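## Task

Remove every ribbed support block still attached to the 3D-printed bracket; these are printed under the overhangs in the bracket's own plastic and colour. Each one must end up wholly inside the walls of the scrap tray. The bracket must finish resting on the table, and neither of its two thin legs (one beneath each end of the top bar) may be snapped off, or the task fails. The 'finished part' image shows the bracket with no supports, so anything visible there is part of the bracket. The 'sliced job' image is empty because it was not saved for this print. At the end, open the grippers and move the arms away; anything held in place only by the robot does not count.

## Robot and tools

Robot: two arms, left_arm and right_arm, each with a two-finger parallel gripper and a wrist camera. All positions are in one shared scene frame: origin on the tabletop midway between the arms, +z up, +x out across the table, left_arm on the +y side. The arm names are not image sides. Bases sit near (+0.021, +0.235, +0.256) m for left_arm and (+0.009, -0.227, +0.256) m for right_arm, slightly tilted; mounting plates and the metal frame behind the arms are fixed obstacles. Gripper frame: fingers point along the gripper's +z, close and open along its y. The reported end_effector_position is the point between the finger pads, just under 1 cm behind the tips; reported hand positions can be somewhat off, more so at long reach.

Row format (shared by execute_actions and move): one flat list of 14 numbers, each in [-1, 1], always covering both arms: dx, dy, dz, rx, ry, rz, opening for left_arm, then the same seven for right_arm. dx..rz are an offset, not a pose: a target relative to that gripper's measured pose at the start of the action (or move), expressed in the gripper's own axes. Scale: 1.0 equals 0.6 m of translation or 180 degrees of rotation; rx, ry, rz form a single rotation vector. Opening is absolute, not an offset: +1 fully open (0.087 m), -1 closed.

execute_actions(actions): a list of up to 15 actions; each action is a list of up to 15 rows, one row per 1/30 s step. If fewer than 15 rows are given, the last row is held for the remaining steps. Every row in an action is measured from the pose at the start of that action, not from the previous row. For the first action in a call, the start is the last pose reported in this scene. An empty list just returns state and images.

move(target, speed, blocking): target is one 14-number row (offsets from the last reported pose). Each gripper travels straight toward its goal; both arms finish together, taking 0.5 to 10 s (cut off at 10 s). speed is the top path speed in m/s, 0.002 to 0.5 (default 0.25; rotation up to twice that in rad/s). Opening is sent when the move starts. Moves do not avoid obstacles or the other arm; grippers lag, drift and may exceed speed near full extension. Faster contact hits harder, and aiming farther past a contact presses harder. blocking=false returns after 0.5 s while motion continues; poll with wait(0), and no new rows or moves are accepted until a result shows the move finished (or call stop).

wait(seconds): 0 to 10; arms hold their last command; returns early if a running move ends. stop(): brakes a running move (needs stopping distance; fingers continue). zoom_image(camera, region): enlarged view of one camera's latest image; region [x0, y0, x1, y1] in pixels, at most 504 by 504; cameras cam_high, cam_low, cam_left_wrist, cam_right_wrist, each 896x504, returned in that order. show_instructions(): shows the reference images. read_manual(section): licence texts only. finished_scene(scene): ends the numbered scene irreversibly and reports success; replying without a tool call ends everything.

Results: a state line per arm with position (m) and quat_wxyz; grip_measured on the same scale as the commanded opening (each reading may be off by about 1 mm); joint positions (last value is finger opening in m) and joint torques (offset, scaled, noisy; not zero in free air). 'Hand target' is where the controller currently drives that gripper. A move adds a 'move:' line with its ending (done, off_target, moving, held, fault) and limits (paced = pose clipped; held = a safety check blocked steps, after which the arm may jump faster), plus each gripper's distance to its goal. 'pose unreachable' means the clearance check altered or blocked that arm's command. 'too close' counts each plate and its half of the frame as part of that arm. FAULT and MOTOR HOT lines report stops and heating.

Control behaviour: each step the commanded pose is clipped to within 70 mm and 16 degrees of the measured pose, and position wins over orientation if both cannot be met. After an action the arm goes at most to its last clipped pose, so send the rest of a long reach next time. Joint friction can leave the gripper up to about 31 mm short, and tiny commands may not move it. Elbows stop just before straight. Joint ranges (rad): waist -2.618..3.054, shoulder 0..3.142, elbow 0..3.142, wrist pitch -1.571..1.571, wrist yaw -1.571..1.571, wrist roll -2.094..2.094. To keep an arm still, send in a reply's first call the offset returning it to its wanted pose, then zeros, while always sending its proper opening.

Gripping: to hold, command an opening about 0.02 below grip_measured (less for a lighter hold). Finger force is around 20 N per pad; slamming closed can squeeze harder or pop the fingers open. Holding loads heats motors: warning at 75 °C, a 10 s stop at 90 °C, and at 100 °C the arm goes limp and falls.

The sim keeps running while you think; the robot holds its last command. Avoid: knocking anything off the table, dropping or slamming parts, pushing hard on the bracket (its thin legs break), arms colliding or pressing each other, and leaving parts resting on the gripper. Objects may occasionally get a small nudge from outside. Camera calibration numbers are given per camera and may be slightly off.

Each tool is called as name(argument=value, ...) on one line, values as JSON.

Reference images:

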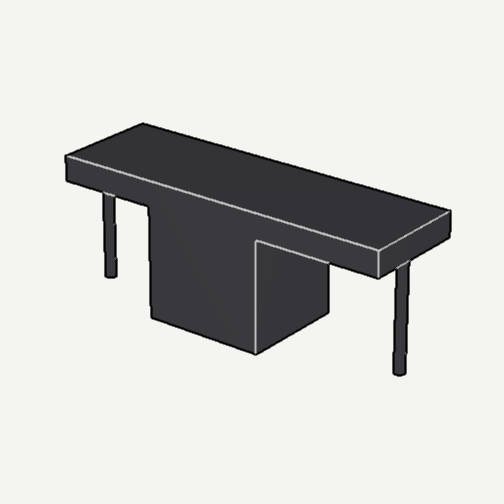

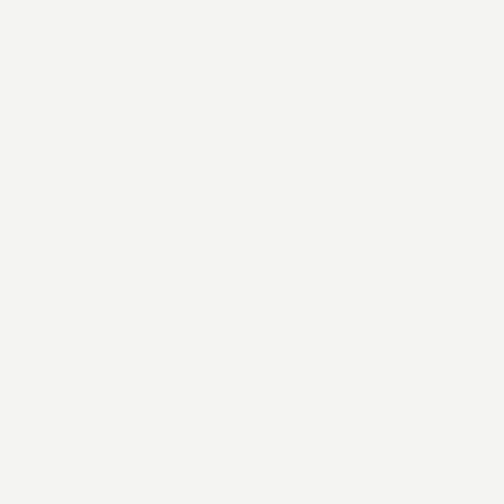

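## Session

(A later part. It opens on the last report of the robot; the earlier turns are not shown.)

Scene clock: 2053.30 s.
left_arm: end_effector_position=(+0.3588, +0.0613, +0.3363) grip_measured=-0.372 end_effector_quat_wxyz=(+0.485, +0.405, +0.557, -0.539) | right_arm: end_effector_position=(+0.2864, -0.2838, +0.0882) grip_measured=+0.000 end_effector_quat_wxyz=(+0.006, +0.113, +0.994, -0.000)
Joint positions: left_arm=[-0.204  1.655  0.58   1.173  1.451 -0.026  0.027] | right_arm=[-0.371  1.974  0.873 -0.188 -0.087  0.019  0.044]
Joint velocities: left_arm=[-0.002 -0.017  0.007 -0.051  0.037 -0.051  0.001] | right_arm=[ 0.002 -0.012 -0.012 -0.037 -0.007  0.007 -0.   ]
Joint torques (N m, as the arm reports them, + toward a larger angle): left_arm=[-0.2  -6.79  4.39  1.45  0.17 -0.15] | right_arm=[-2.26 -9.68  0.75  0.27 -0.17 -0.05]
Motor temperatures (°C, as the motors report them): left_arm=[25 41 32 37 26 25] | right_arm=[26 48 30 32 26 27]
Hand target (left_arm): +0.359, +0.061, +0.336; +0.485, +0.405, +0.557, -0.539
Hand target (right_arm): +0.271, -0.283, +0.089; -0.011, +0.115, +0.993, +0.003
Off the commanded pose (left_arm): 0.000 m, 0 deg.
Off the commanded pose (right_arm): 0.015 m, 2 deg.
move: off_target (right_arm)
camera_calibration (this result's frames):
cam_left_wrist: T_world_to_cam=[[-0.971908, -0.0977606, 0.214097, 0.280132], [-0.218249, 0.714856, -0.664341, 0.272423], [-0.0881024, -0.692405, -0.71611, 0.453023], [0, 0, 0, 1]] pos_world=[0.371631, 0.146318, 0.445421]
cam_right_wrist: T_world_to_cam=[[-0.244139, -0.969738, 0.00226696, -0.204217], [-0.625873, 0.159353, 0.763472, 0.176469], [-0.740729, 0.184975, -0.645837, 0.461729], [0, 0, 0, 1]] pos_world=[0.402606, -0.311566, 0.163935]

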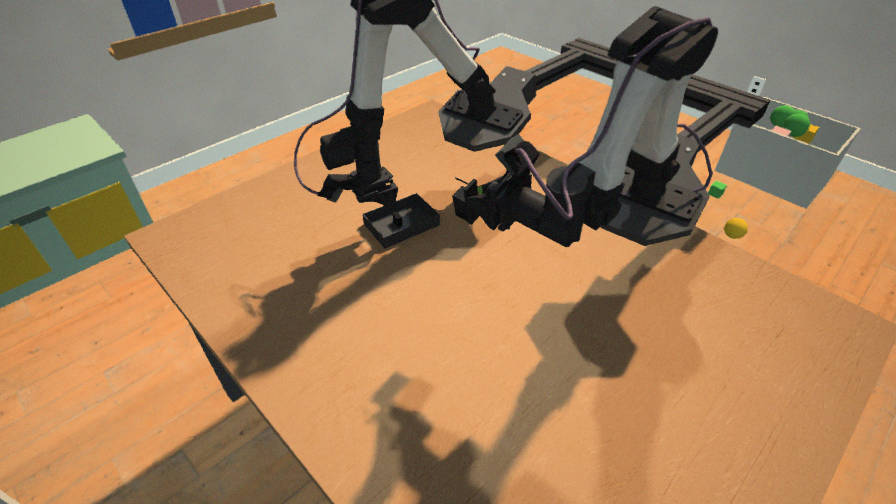

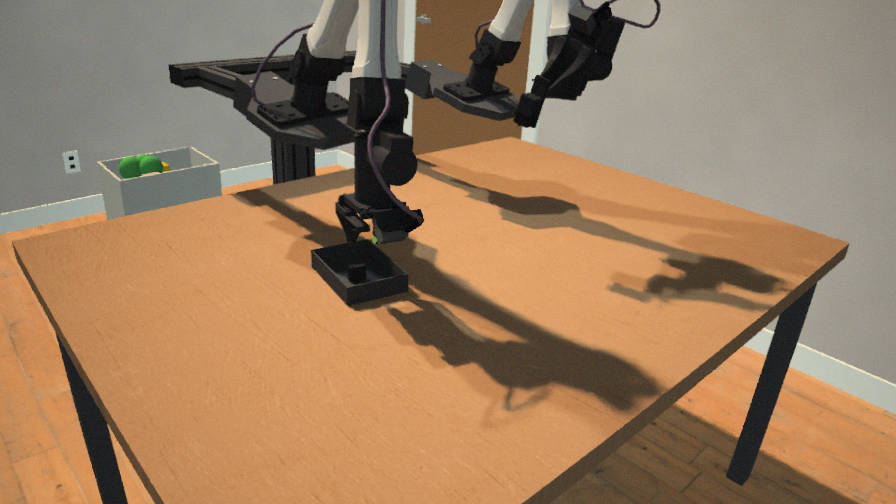

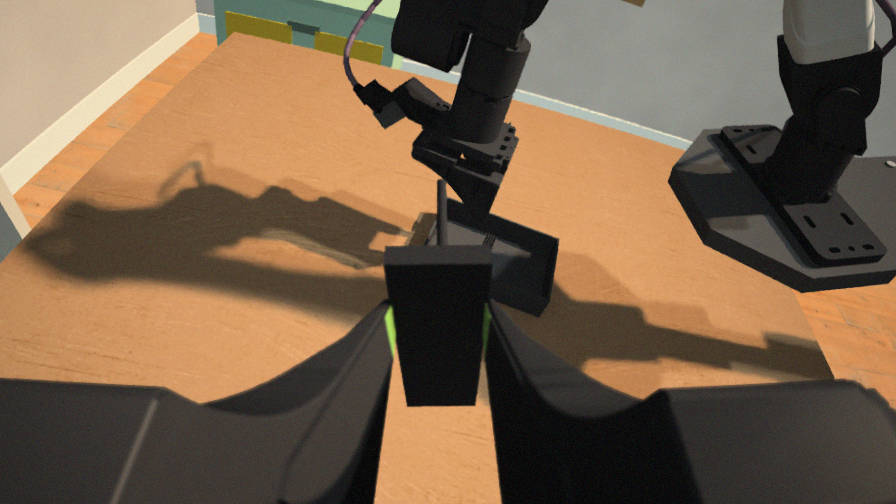

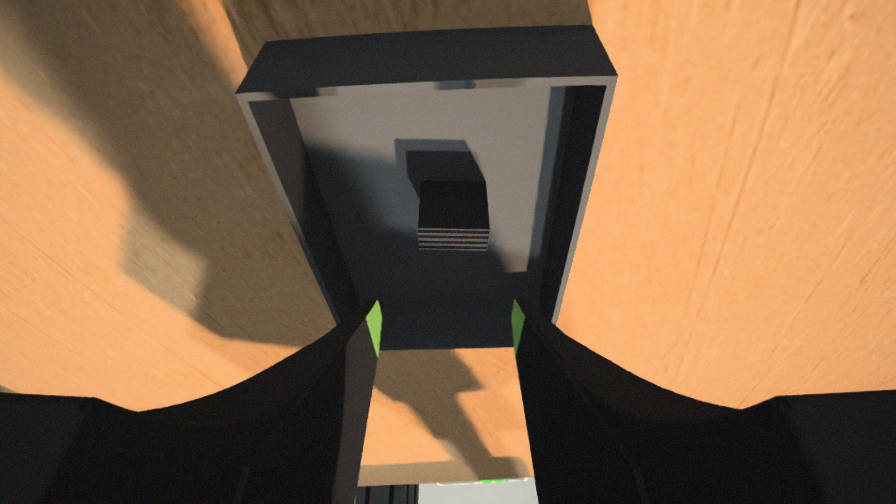

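move(target=[-0.0081,-0.0673,-0.0015,-0.0044,0.0079,-0.3770,-0.42, -0.0942,0.2963,-0.1948,-0.2162,-0.2173,-0.2659,0.2], speed=0.25)

Scene clock: 2112.67 s.
left_arm: end_effector_position=(+0.3206, +0.0588, +0.3487) grip_measured=-0.372 end_effector_quat_wxyz=(+0.105, +0.036, +0.697, -0.709) | right_arm: end_effector_position=(+0.3809, -0.1270, +0.2061) grip_measured=+0.200 end_effector_quat_wxyz=(+0.354, -0.290, +0.845, +0.277)
Joint positions: left_arm=[-0.204  1.655  0.58   0.95   1.451 -0.968  0.027] | right_arm=[-0.184  1.607  0.677  0.271 -0.784 -0.412  0.052]
Joint velocities: left_arm=[ 0.002 -0.017  0.007 -0.037  0.007 -0.066 -0.   ] | right_arm=[ 0.002  0.007 -0.017  0.022  0.022 -0.081 -0.   ]
Joint torques (N m, as the arm reports them, + toward a larger angle): left_arm=[-0.09 -6.99  4.52  1.4   0.31 -0.18] | right_arm=[ 0.38 -8.25  4.1   1.46 -0.53 -0.08]
Motor temperatures (°C, as the motors report them): left_arm=[25 41 32 37 25 25] | right_arm=[26 49 29 31 26 27]
Hand target (left_arm): +0.321, +0.059, +0.349; +0.097, +0.028, +0.698, -0.709
Hand target (right_arm): +0.376, -0.122, +0.206; +0.353, -0.297, +0.841, +0.282
Off the commanded pose (left_arm): 0.001 m, 1 deg.
Off the commanded pose (right_arm): 0.004 m, 1 deg.
move: done
camera_calibration (this result's frames):
cam_left_wrist: T_world_to_cam=[[-0.192761, -0.000648142, 0.981246, -0.282845], [-0.701283, 0.699536, -0.137301, 0.246082], [-0.686327, -0.714597, -0.135298, 0.447322], [0, 0, 0, 1]] pos_world=[0.425061, 0.147329, 0.371849]
cam_right_wrist: T_world_to_cam=[[0.67231, -0.686686, -0.276517, -0.285022], [-0.718307, -0.695455, -0.0194043, 0.208604], [-0.17898, 0.21167, -0.960813, 0.433282], [0, 0, 0, 1]] pos_world=[0.419014, -0.142359, 0.341538]

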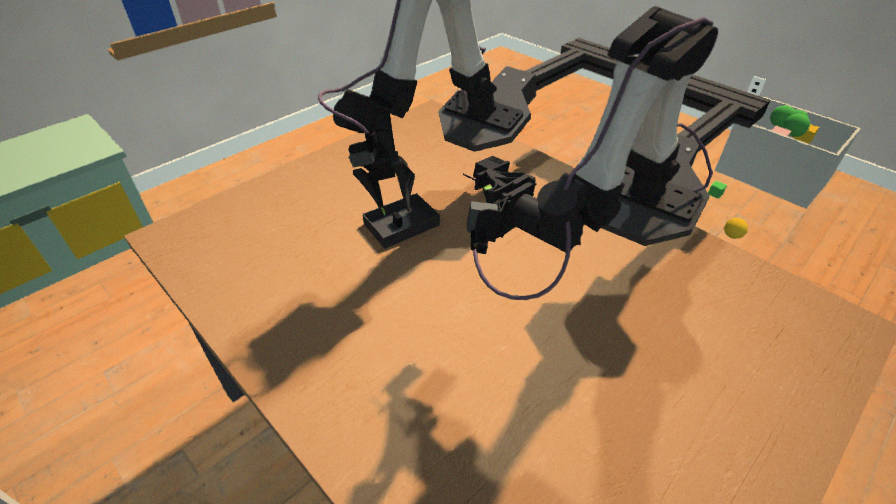

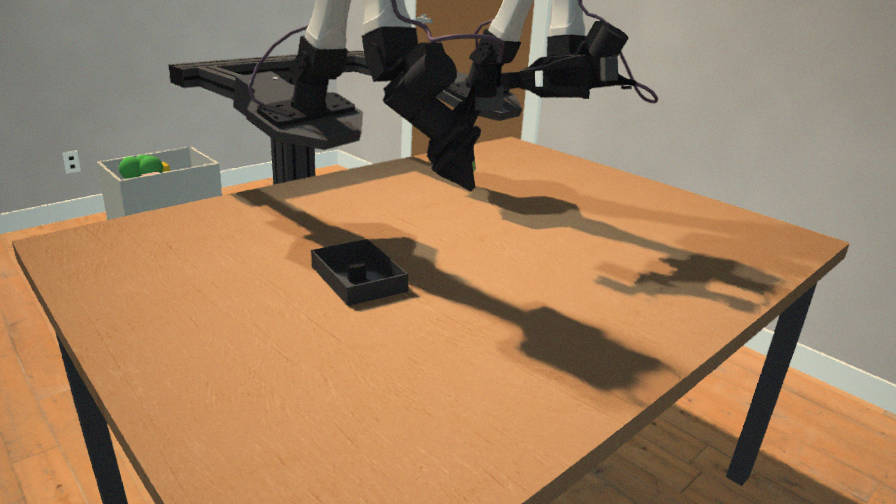

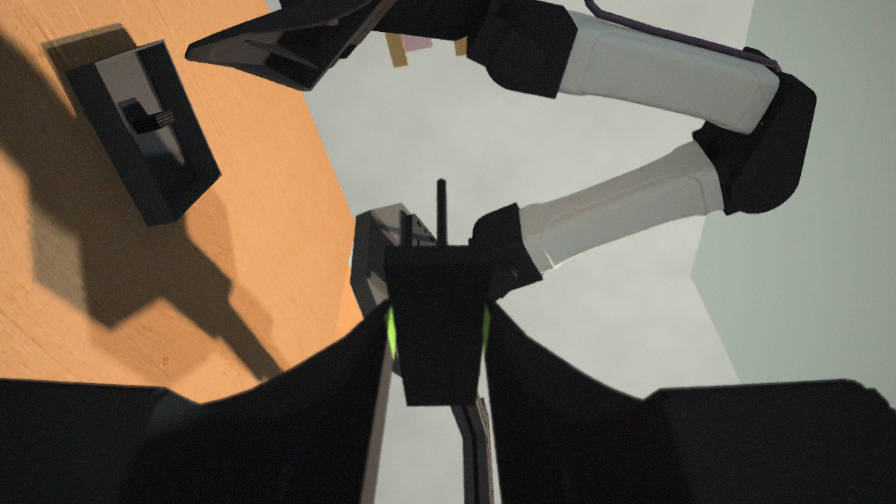

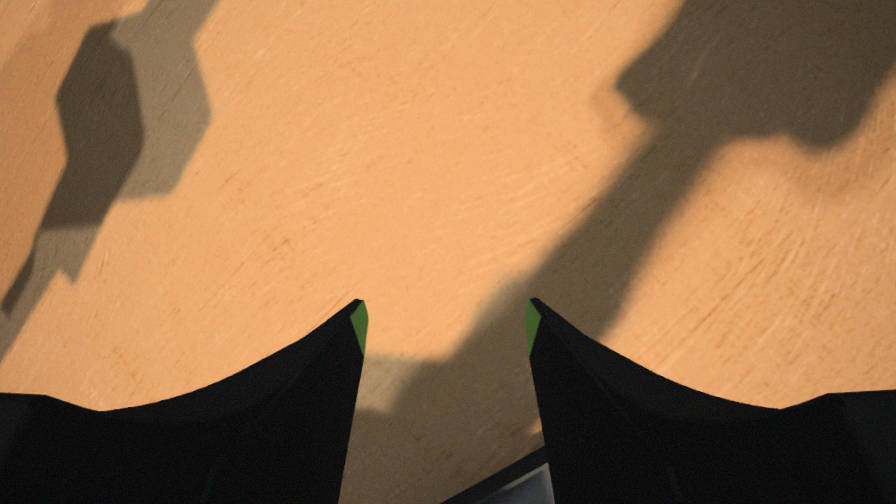

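move(target=[-0.0213,-0.0380,0.0003,-0.0090,0.0010,-0.3836,-0.42, -0.2517,0.3127,-0.1142,-0.187,-0.2274,-0.3329,0.2], speed=0.25)

Scene clock: 2131.30 s.
left_arm: end_effector_position=(+0.3278, +0.0599, +0.3729) grip_measured=-0.372 end_effector_quat_wxyz=(-0.310, -0.361, +0.607, -0.636) | right_arm: end_effector_position=(+0.3056, -0.0055, +0.3981) grip_measured=+0.200 end_effector_quat_wxyz=(+0.595, -0.629, +0.335, +0.373)
Joint positions: left_arm=[-0.204  1.655  0.58   0.722  1.451 -1.929  0.027] | right_arm=[ 0.023  1.197  0.556  0.558 -1.465 -0.887  0.052]
Joint velocities: left_arm=[-0.007  0.017  0.007  0.007  0.007 -0.022 -0.001] | right_arm=[-0.002 -0.012 -0.012 -0.037  0.037 -0.037 -0.001]
Joint torques (N m, as the arm reports them, + toward a larger angle): left_arm=[-0.22 -6.84  4.43  1.29  0.44 -0.18] | right_arm=[ 0.75 -6.27  8.53  1.21 -0.41 -0.02]
Motor temperatures (°C, as the motors report them): left_arm=[25 41 32 37 25 25] | right_arm=[26 48 30 32 26 27]
Hand target (left_arm): +0.329, +0.060, +0.373; -0.316, -0.366, +0.604, -0.633
Hand target (right_arm): +0.306, -0.002, +0.409; +0.600, -0.635, +0.317, +0.369
Off the commanded pose (left_arm): 0.001 m, 1 deg.
Off the commanded pose (right_arm): 0.014 m, 3 deg.
move: off_target (right_arm)
camera_calibration (this result's frames):
cam_left_wrist: T_world_to_cam=[[0.835928, 0.062615, 0.545255, -0.483645], [-0.40709, 0.737057, 0.539467, -0.097361], [-0.368106, -0.672923, 0.641617, 0.0598156], [0, 0, 0, 1]] pos_world=[0.386676, 0.142295, 0.277854]
cam_right_wrist: T_world_to_cam=[[0.874228, 0.0656193, 0.48106, -0.457042], [0.358482, -0.755466, -0.548418, 0.123997], [0.327438, 0.651894, -0.683973, 0.315981], [0, 0, 0, 1]] pos_world=[0.251644, -0.0823198, 0.503989]

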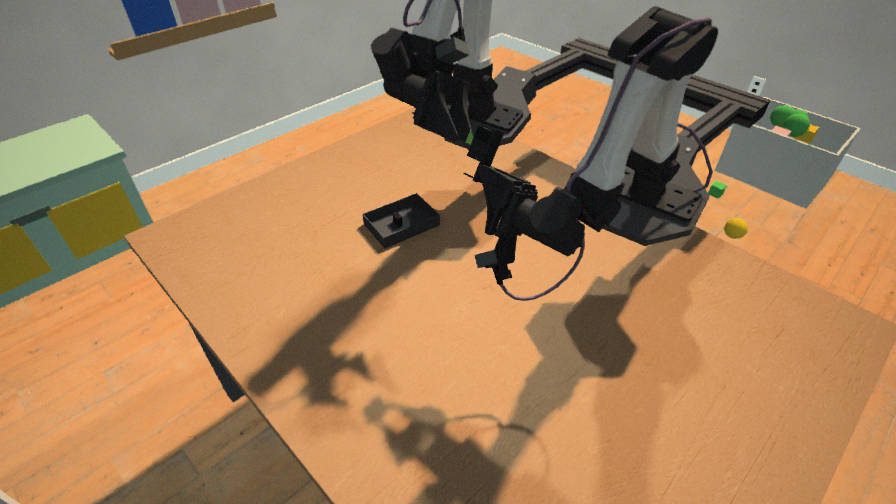

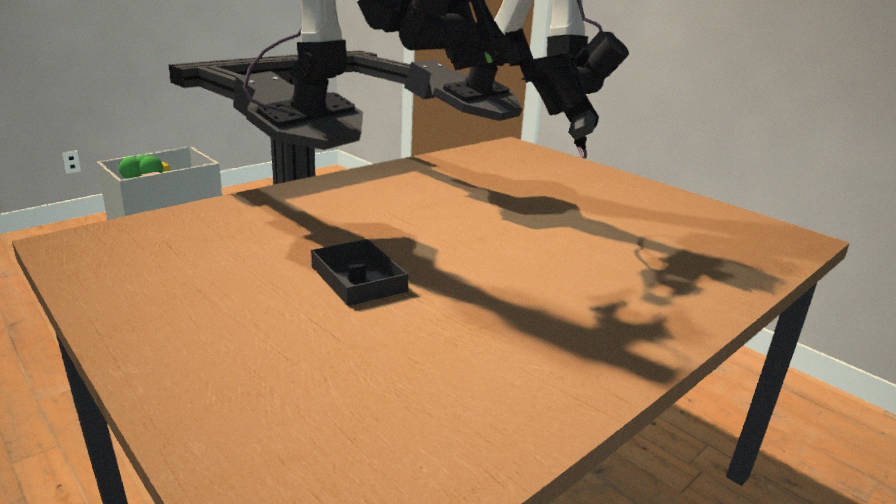

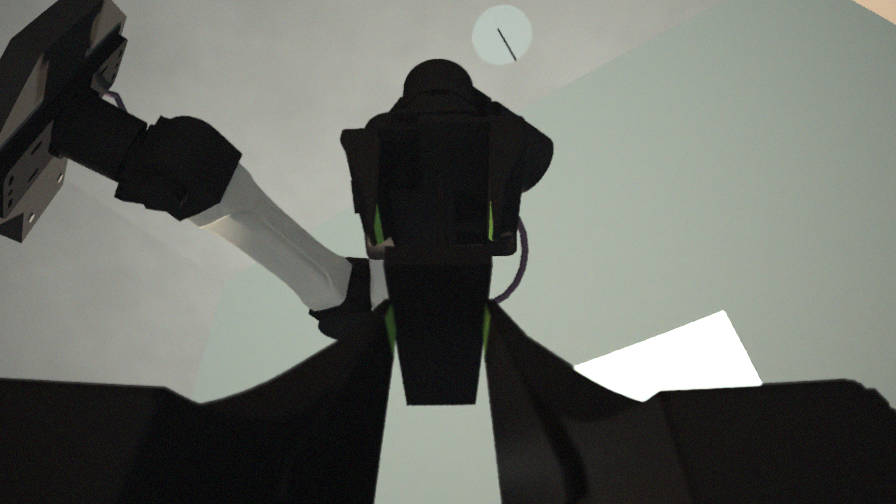

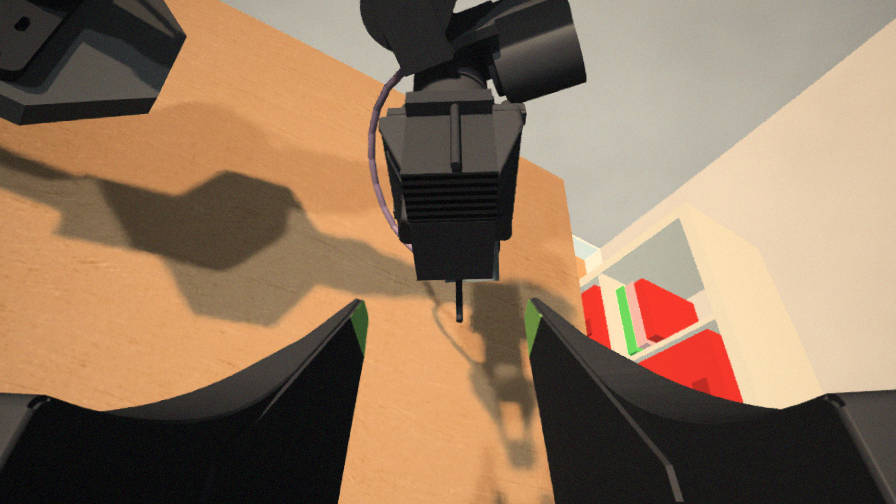

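Let me zoom the right wrist view to measure the wide support, leg and block.

zoom_image(camera="cam_right_wrist", region=[340, 80, 560, 360])

Region (340, 80, 560, 360) of cam_right_wrist's 896x504 image, scaled by 1.800, with more detail than that image has; it fills the left 396 columns of this view, and the rest is white.

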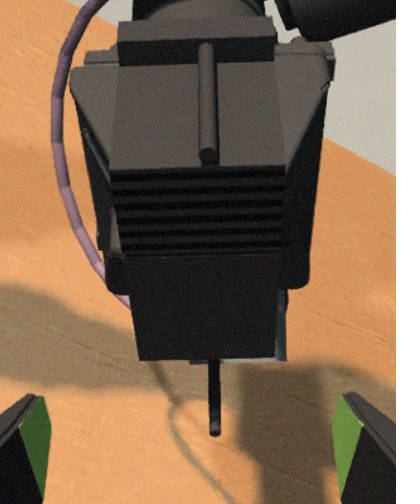

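move(target=[0,0,0,0,0,0,-0.42, -0.0508,-0.0035,-0.0042,0.0007,-0.0005,-0.0222,0.2], speed=0.05)

Scene clock: 2176.20 s.
left_arm: end_effector_position=(+0.3279, +0.0599, +0.3730) grip_measured=-0.372 end_effector_quat_wxyz=(-0.311, -0.362, +0.607, -0.636) | right_arm: end_effector_position=(+0.2954, -0.0079, +0.4272) grip_measured=+0.200 end_effector_quat_wxyz=(+0.610, -0.638, +0.311, +0.351)
Joint positions: left_arm=[-0.204  1.655  0.58   0.722  1.451 -1.932  0.027] | right_arm=[ 0.023  1.065  0.557  0.492 -1.465 -0.895  0.052]
Joint velocities: left_arm=[ 0.012 -0.007  0.007  0.022  0.007 -0.051  0.   ] | right_arm=[-0.017  0.002 -0.002 -0.066  0.022 -0.022 -0.001]
Joint torques (N m, as the arm reports them, + toward a larger angle): left_arm=[-0.26 -6.8   4.25  1.39  0.41 -0.08] | right_arm=[-0.37 -5.48  6.12  1.25 -0.28 -0.02]
Motor temperatures (°C, as the motors report them): left_arm=[25 41 32 36 26 25] | right_arm=[26 43 35 33 26 27]
Hand target (left_arm): +0.328, +0.060, +0.373; -0.310, -0.361, +0.607, -0.636
Hand target (right_arm): +0.292, -0.009, +0.425; +0.609, -0.638, +0.312, +0.352
Off the commanded pose (left_arm): 0.000 m, 0 deg.
Off the commanded pose (right_arm): 0.003 m, 0 deg.
move: done
camera_calibration (this result's frames):
cam_left_wrist: T_world_to_cam=[[0.83779, 0.0627619, 0.542374, -0.483332], [-0.405236, 0.737213, 0.540648, -0.09842], [-0.365913, -0.672739, 0.643063, 0.0585467], [0, 0, 0, 1]] pos_world=[0.38647, 0.142278, 0.277708]
cam_right_wrist: T_world_to_cam=[[0.836853, 0.0586067, 0.544282, -0.477973], [0.397037, -0.749479, -0.529758, 0.122426], [0.37688, 0.659429, -0.650472, 0.311924], [0, 0, 0, 1]] pos_world=[0.233828, -0.0859237, 0.527907]

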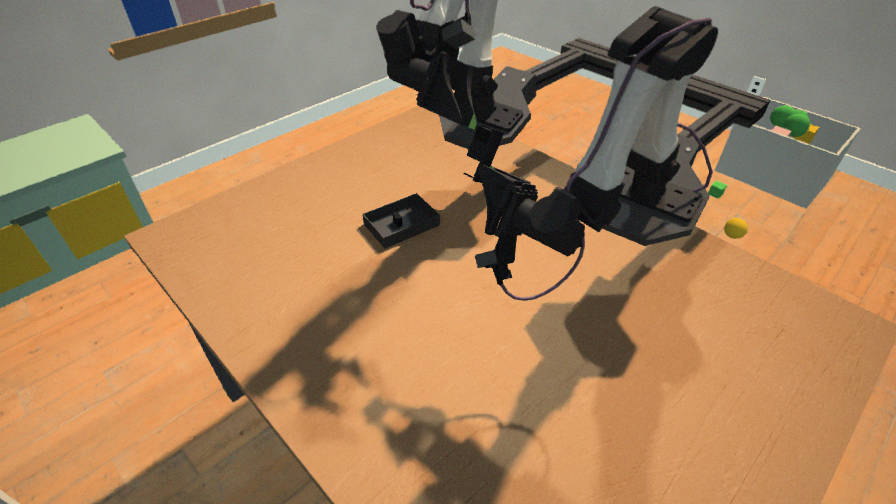

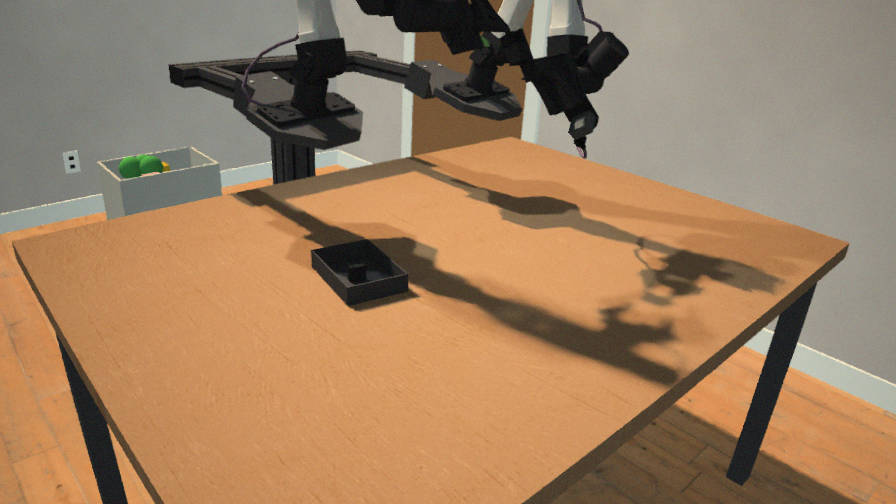

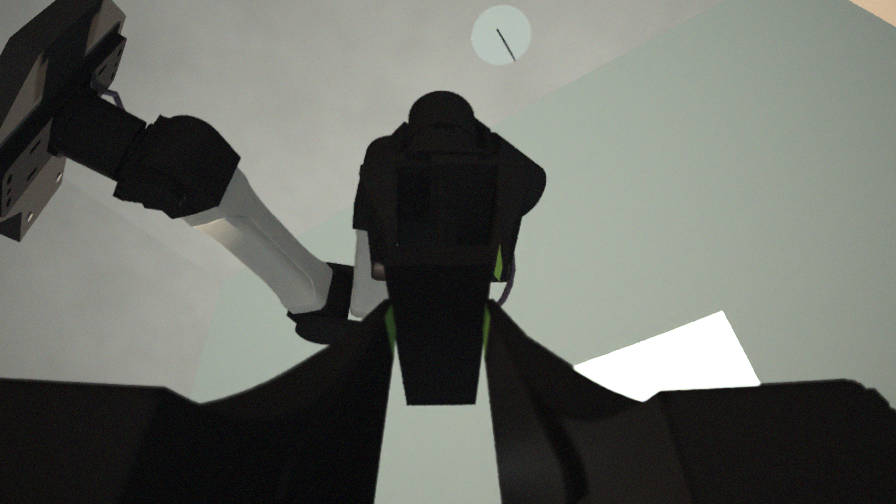

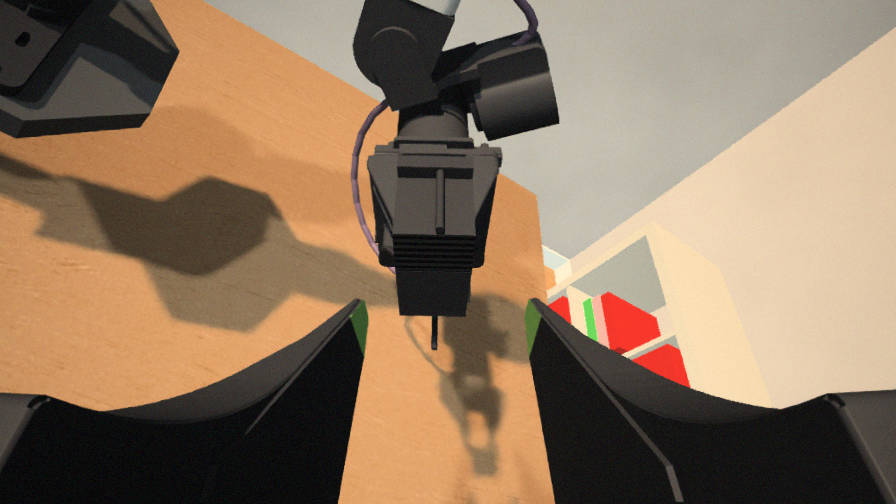

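zoom_image(camera="cam_right_wrist", region=[340, 130, 560, 370])

Region (340, 130, 560, 370) of cam_right_wrist's 896x504 image, scaled by 2.100, with more detail than that image has; it fills the left 462 columns of this view, and the rest is white.

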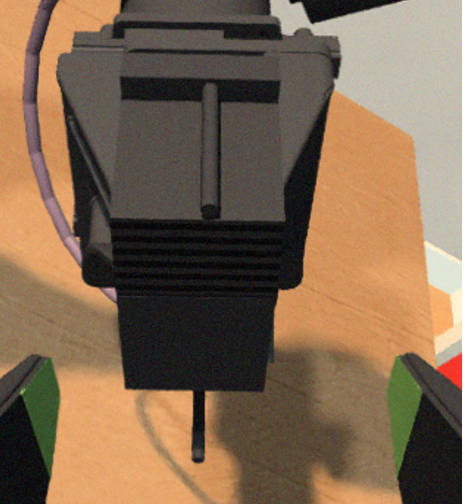

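move(target=[0,0,0,0,0,0,-0.42, 0.005,0.0075,0.045,0,0,0.0089,0.2], speed=0.04)

zoom_image(camera="cam_right_wrist", region=[340, 150, 560, 400])

Scene clock: 2191.73 s.
left_arm: end_effector_position=(+0.3279, +0.0599, +0.3730) grip_measured=-0.372 end_effector_quat_wxyz=(-0.311, -0.362, +0.607, -0.636) | right_arm: end_effector_position=(+0.2919, +0.0159, +0.4272) grip_measured=+0.200 end_effector_quat_wxyz=(+0.610, -0.637, +0.313, +0.354)
Joint positions: left_arm=[-0.204  1.655  0.58   0.722  1.451 -1.932  0.027] | right_arm=[ 0.137  1.08   0.557  0.522 -1.352 -0.872  0.052]
Joint velocities: left_arm=[ 0.012  0.007 -0.007 -0.007 -0.022 -0.037 -0.001] | right_arm=[-0.012 -0.007 -0.017  0.037 -0.022  0.007 -0.001]
Joint torques (N m, as the arm reports them, + toward a larger angle): left_arm=[-0.23 -6.79  4.3   1.36  0.44 -0.12] | right_arm=[ 0.88 -3.29  6.66  1.52 -0.16  0.13]
Motor temperatures (°C, as the motors report them): left_arm=[25 41 32 36 26 25] | right_arm=[26 42 35 33 26 27]
Hand target (left_arm): +0.328, +0.060, +0.373; -0.311, -0.362, +0.607, -0.636
Hand target (right_arm): +0.291, +0.019, +0.422; +0.605, -0.634, +0.320, +0.360
Off the commanded pose (left_arm): 0.000 m, 0 deg.
Off the commanded pose (right_arm): 0.006 m, 1 deg.
move: done
camera_calibration (this result's frames):
cam_left_wrist: T_world_to_cam=[[0.83779, 0.0627619, 0.542374, -0.483332], [-0.405236, 0.737213, 0.540648, -0.09842], [-0.365913, -0.672739, 0.643063, 0.0585467], [0, 0, 0, 1]] pos_world=[0.38647, 0.142278, 0.277708]
cam_right_wrist: T_world_to_cam=[[0.840882, 0.0578382, 0.538119, -0.474931], [0.392969, -0.748919, -0.533569, 0.1445], [0.372147, 0.660133, -0.652481, 0.299745], [0, 0, 0, 1]] pos_world=[0.231028, -0.0621838, 0.528248]

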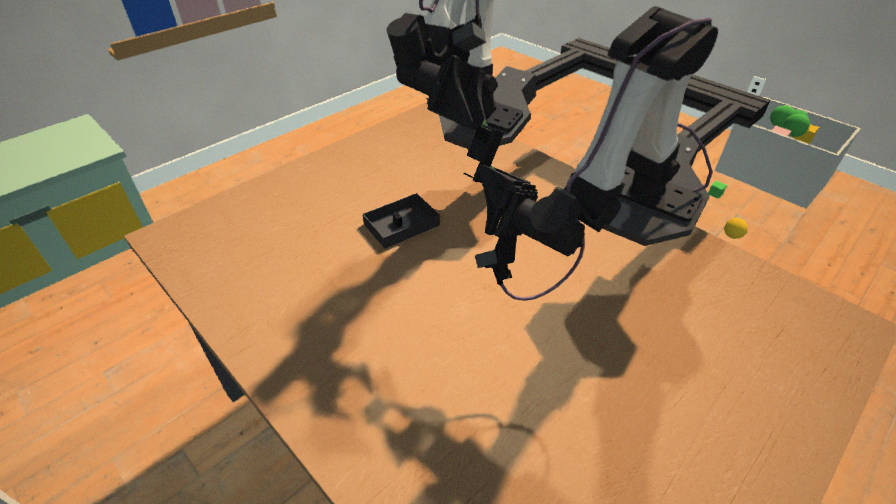

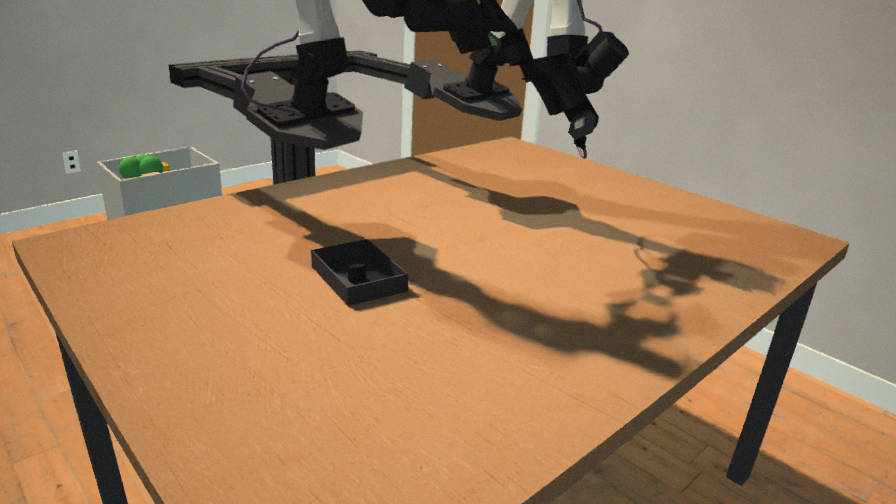

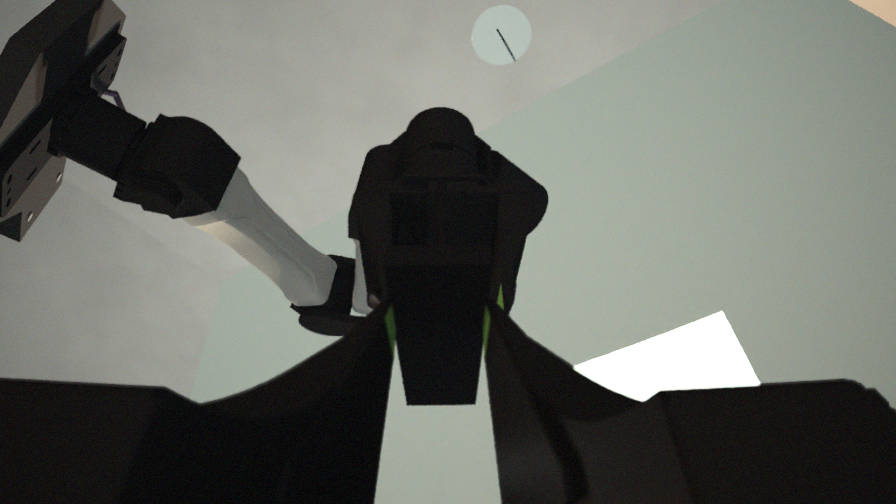

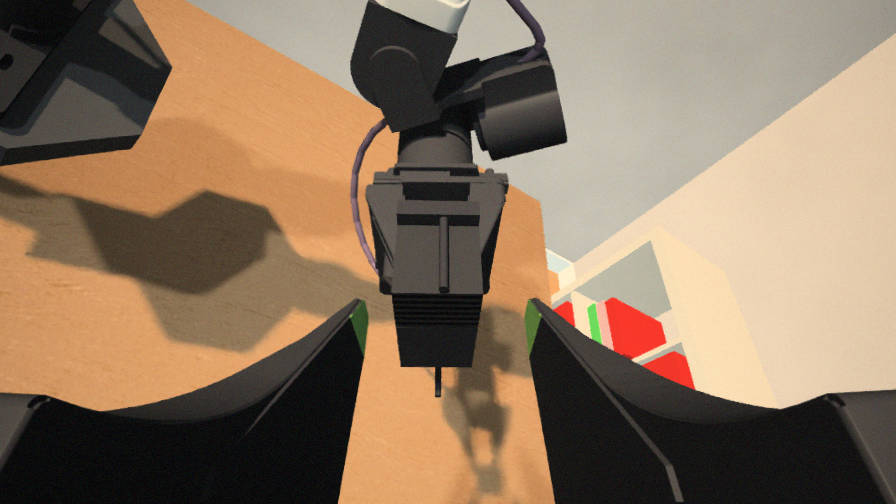

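Region (340, 150, 560, 400) of cam_right_wrist's 896x504 image, scaled by 2.016, with more detail than that image has; it fills the left 444 columns of this view, and the rest is white.

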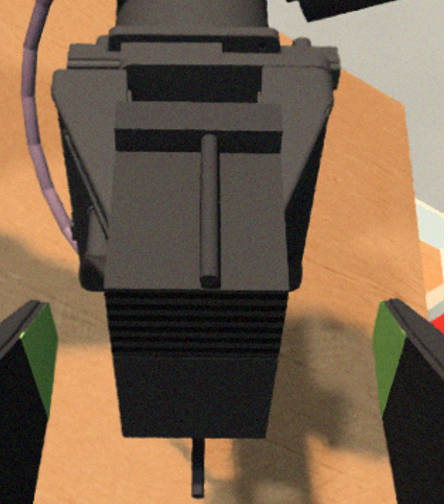

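move(target=[0,0,0,0,0,0,-0.42, 0.0045,0.0063,0.0567,-0.0016,0.0013,0.0093,0.2], speed=0.035)

zoom_image(camera="cam_right_wrist", region=[330, 220, 570, 500])

Scene clock: 2208.47 s.
left_arm: end_effector_position=(+0.3279, +0.0599, +0.3730) grip_measured=-0.372 end_effector_quat_wxyz=(-0.311, -0.362, +0.607, -0.636) | right_arm: end_effector_position=(+0.2833, +0.0451, +0.4189) grip_measured=+0.200 end_effector_quat_wxyz=(+0.600, -0.635, +0.324, +0.363)
Joint positions: left_arm=[-0.204  1.655  0.58   0.722  1.451 -1.932  0.027] | right_arm=[ 0.275  1.115  0.557  0.527 -1.214 -0.868  0.052]
Joint velocities: left_arm=[-0.002 -0.017  0.012 -0.037 -0.022  0.051  0.   ] | right_arm=[ 0.002  0.027  0.007  0.066 -0.022 -0.007 -0.002]
Joint torques (N m, as the arm reports them, + toward a larger angle): left_arm=[-0.21 -6.73  4.28  1.35  0.41 -0.14] | right_arm=[ 0.98 -3.6   9.02  1.62 -0.18  0.14]
Motor temperatures (°C, as the motors report them): left_arm=[25 41 32 36 26 25] | right_arm=[26 40 35 33 26 27]
Hand target (left_arm): +0.328, +0.060, +0.373; -0.311, -0.362, +0.607, -0.636
Hand target (right_arm): +0.288, +0.049, +0.423; +0.602, -0.634, +0.323, +0.362
Off the commanded pose (left_arm): 0.000 m, 0 deg.
Off the commanded pose (right_arm): 0.008 m, 0 deg.
move: done
camera_calibration (this result's frames):
cam_left_wrist: T_world_to_cam=[[0.83779, 0.0627619, 0.542374, -0.483332], [-0.405236, 0.737213, 0.540648, -0.09842], [-0.365913, -0.672739, 0.643063, 0.0585467], [0, 0, 0, 1]] pos_world=[0.38647, 0.142278, 0.277708]
cam_right_wrist: T_world_to_cam=[[0.857605, 0.0674818, 0.509863, -0.458286], [0.378355, -0.754278, -0.536574, 0.170918], [0.348369, 0.653078, -0.672405, 0.293698], [0, 0, 0, 1]] pos_world=[0.226046, -0.0319621, 0.522857]

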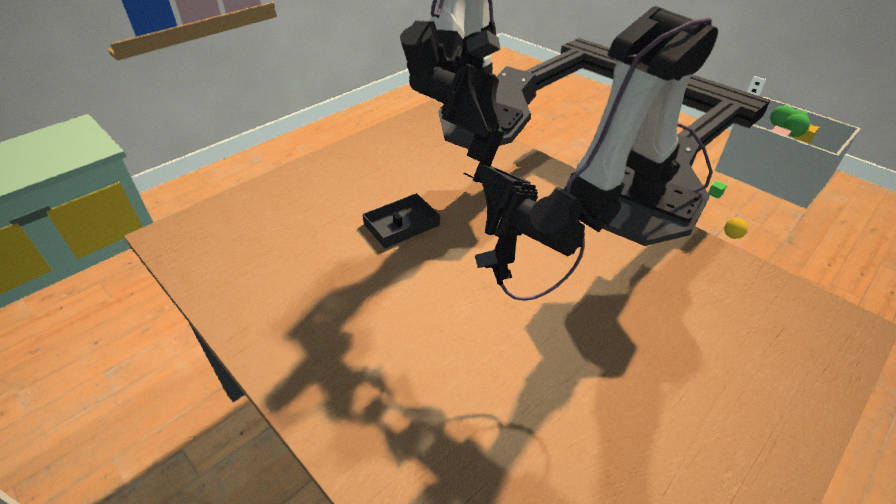

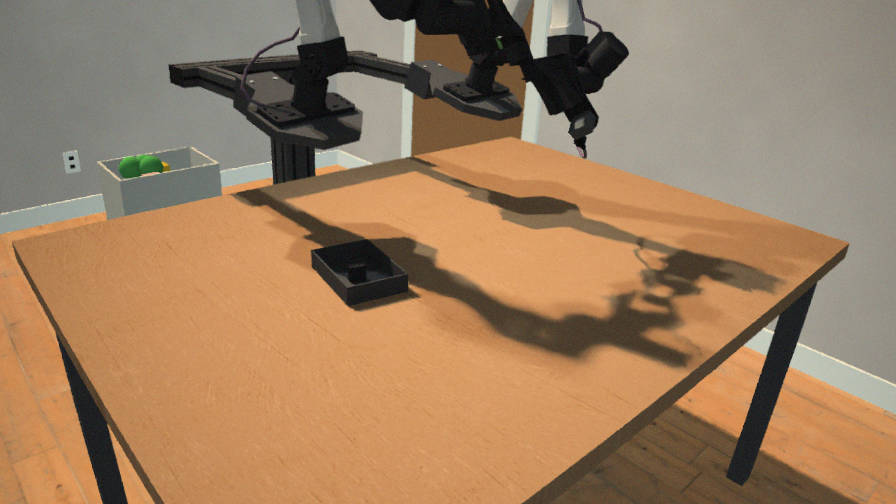

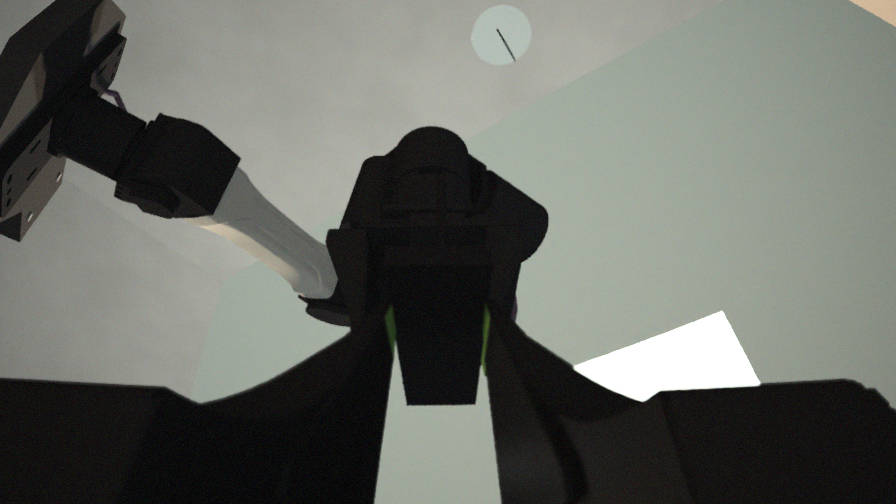

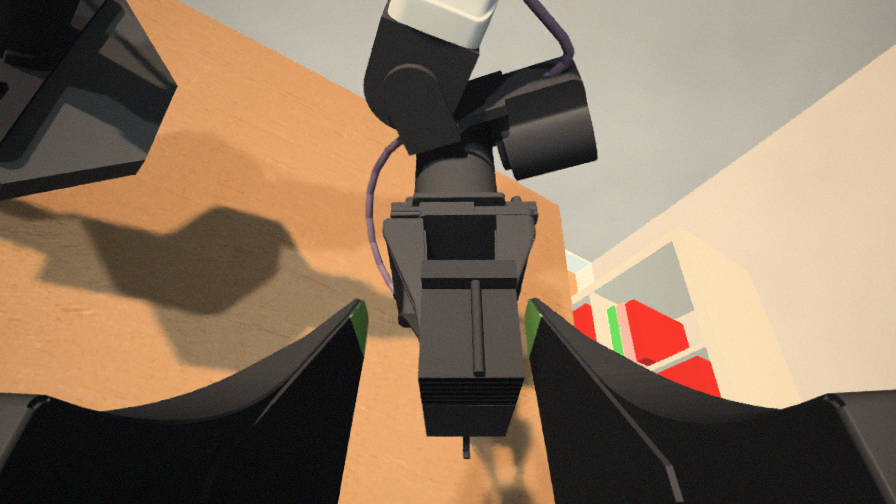

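Region (330, 220, 570, 500) of cam_right_wrist's 896x504 image, scaled by 1.800, with more detail than that image has; it fills the left 432 columns of this view, and the rest is white.

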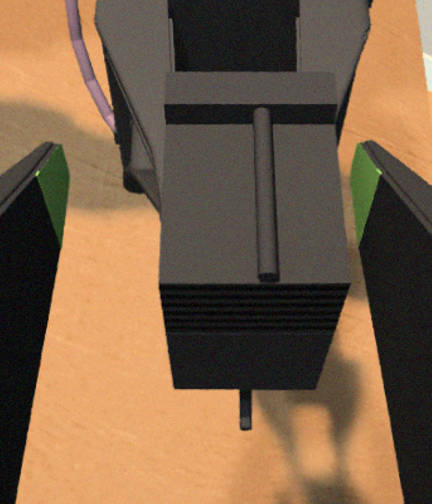

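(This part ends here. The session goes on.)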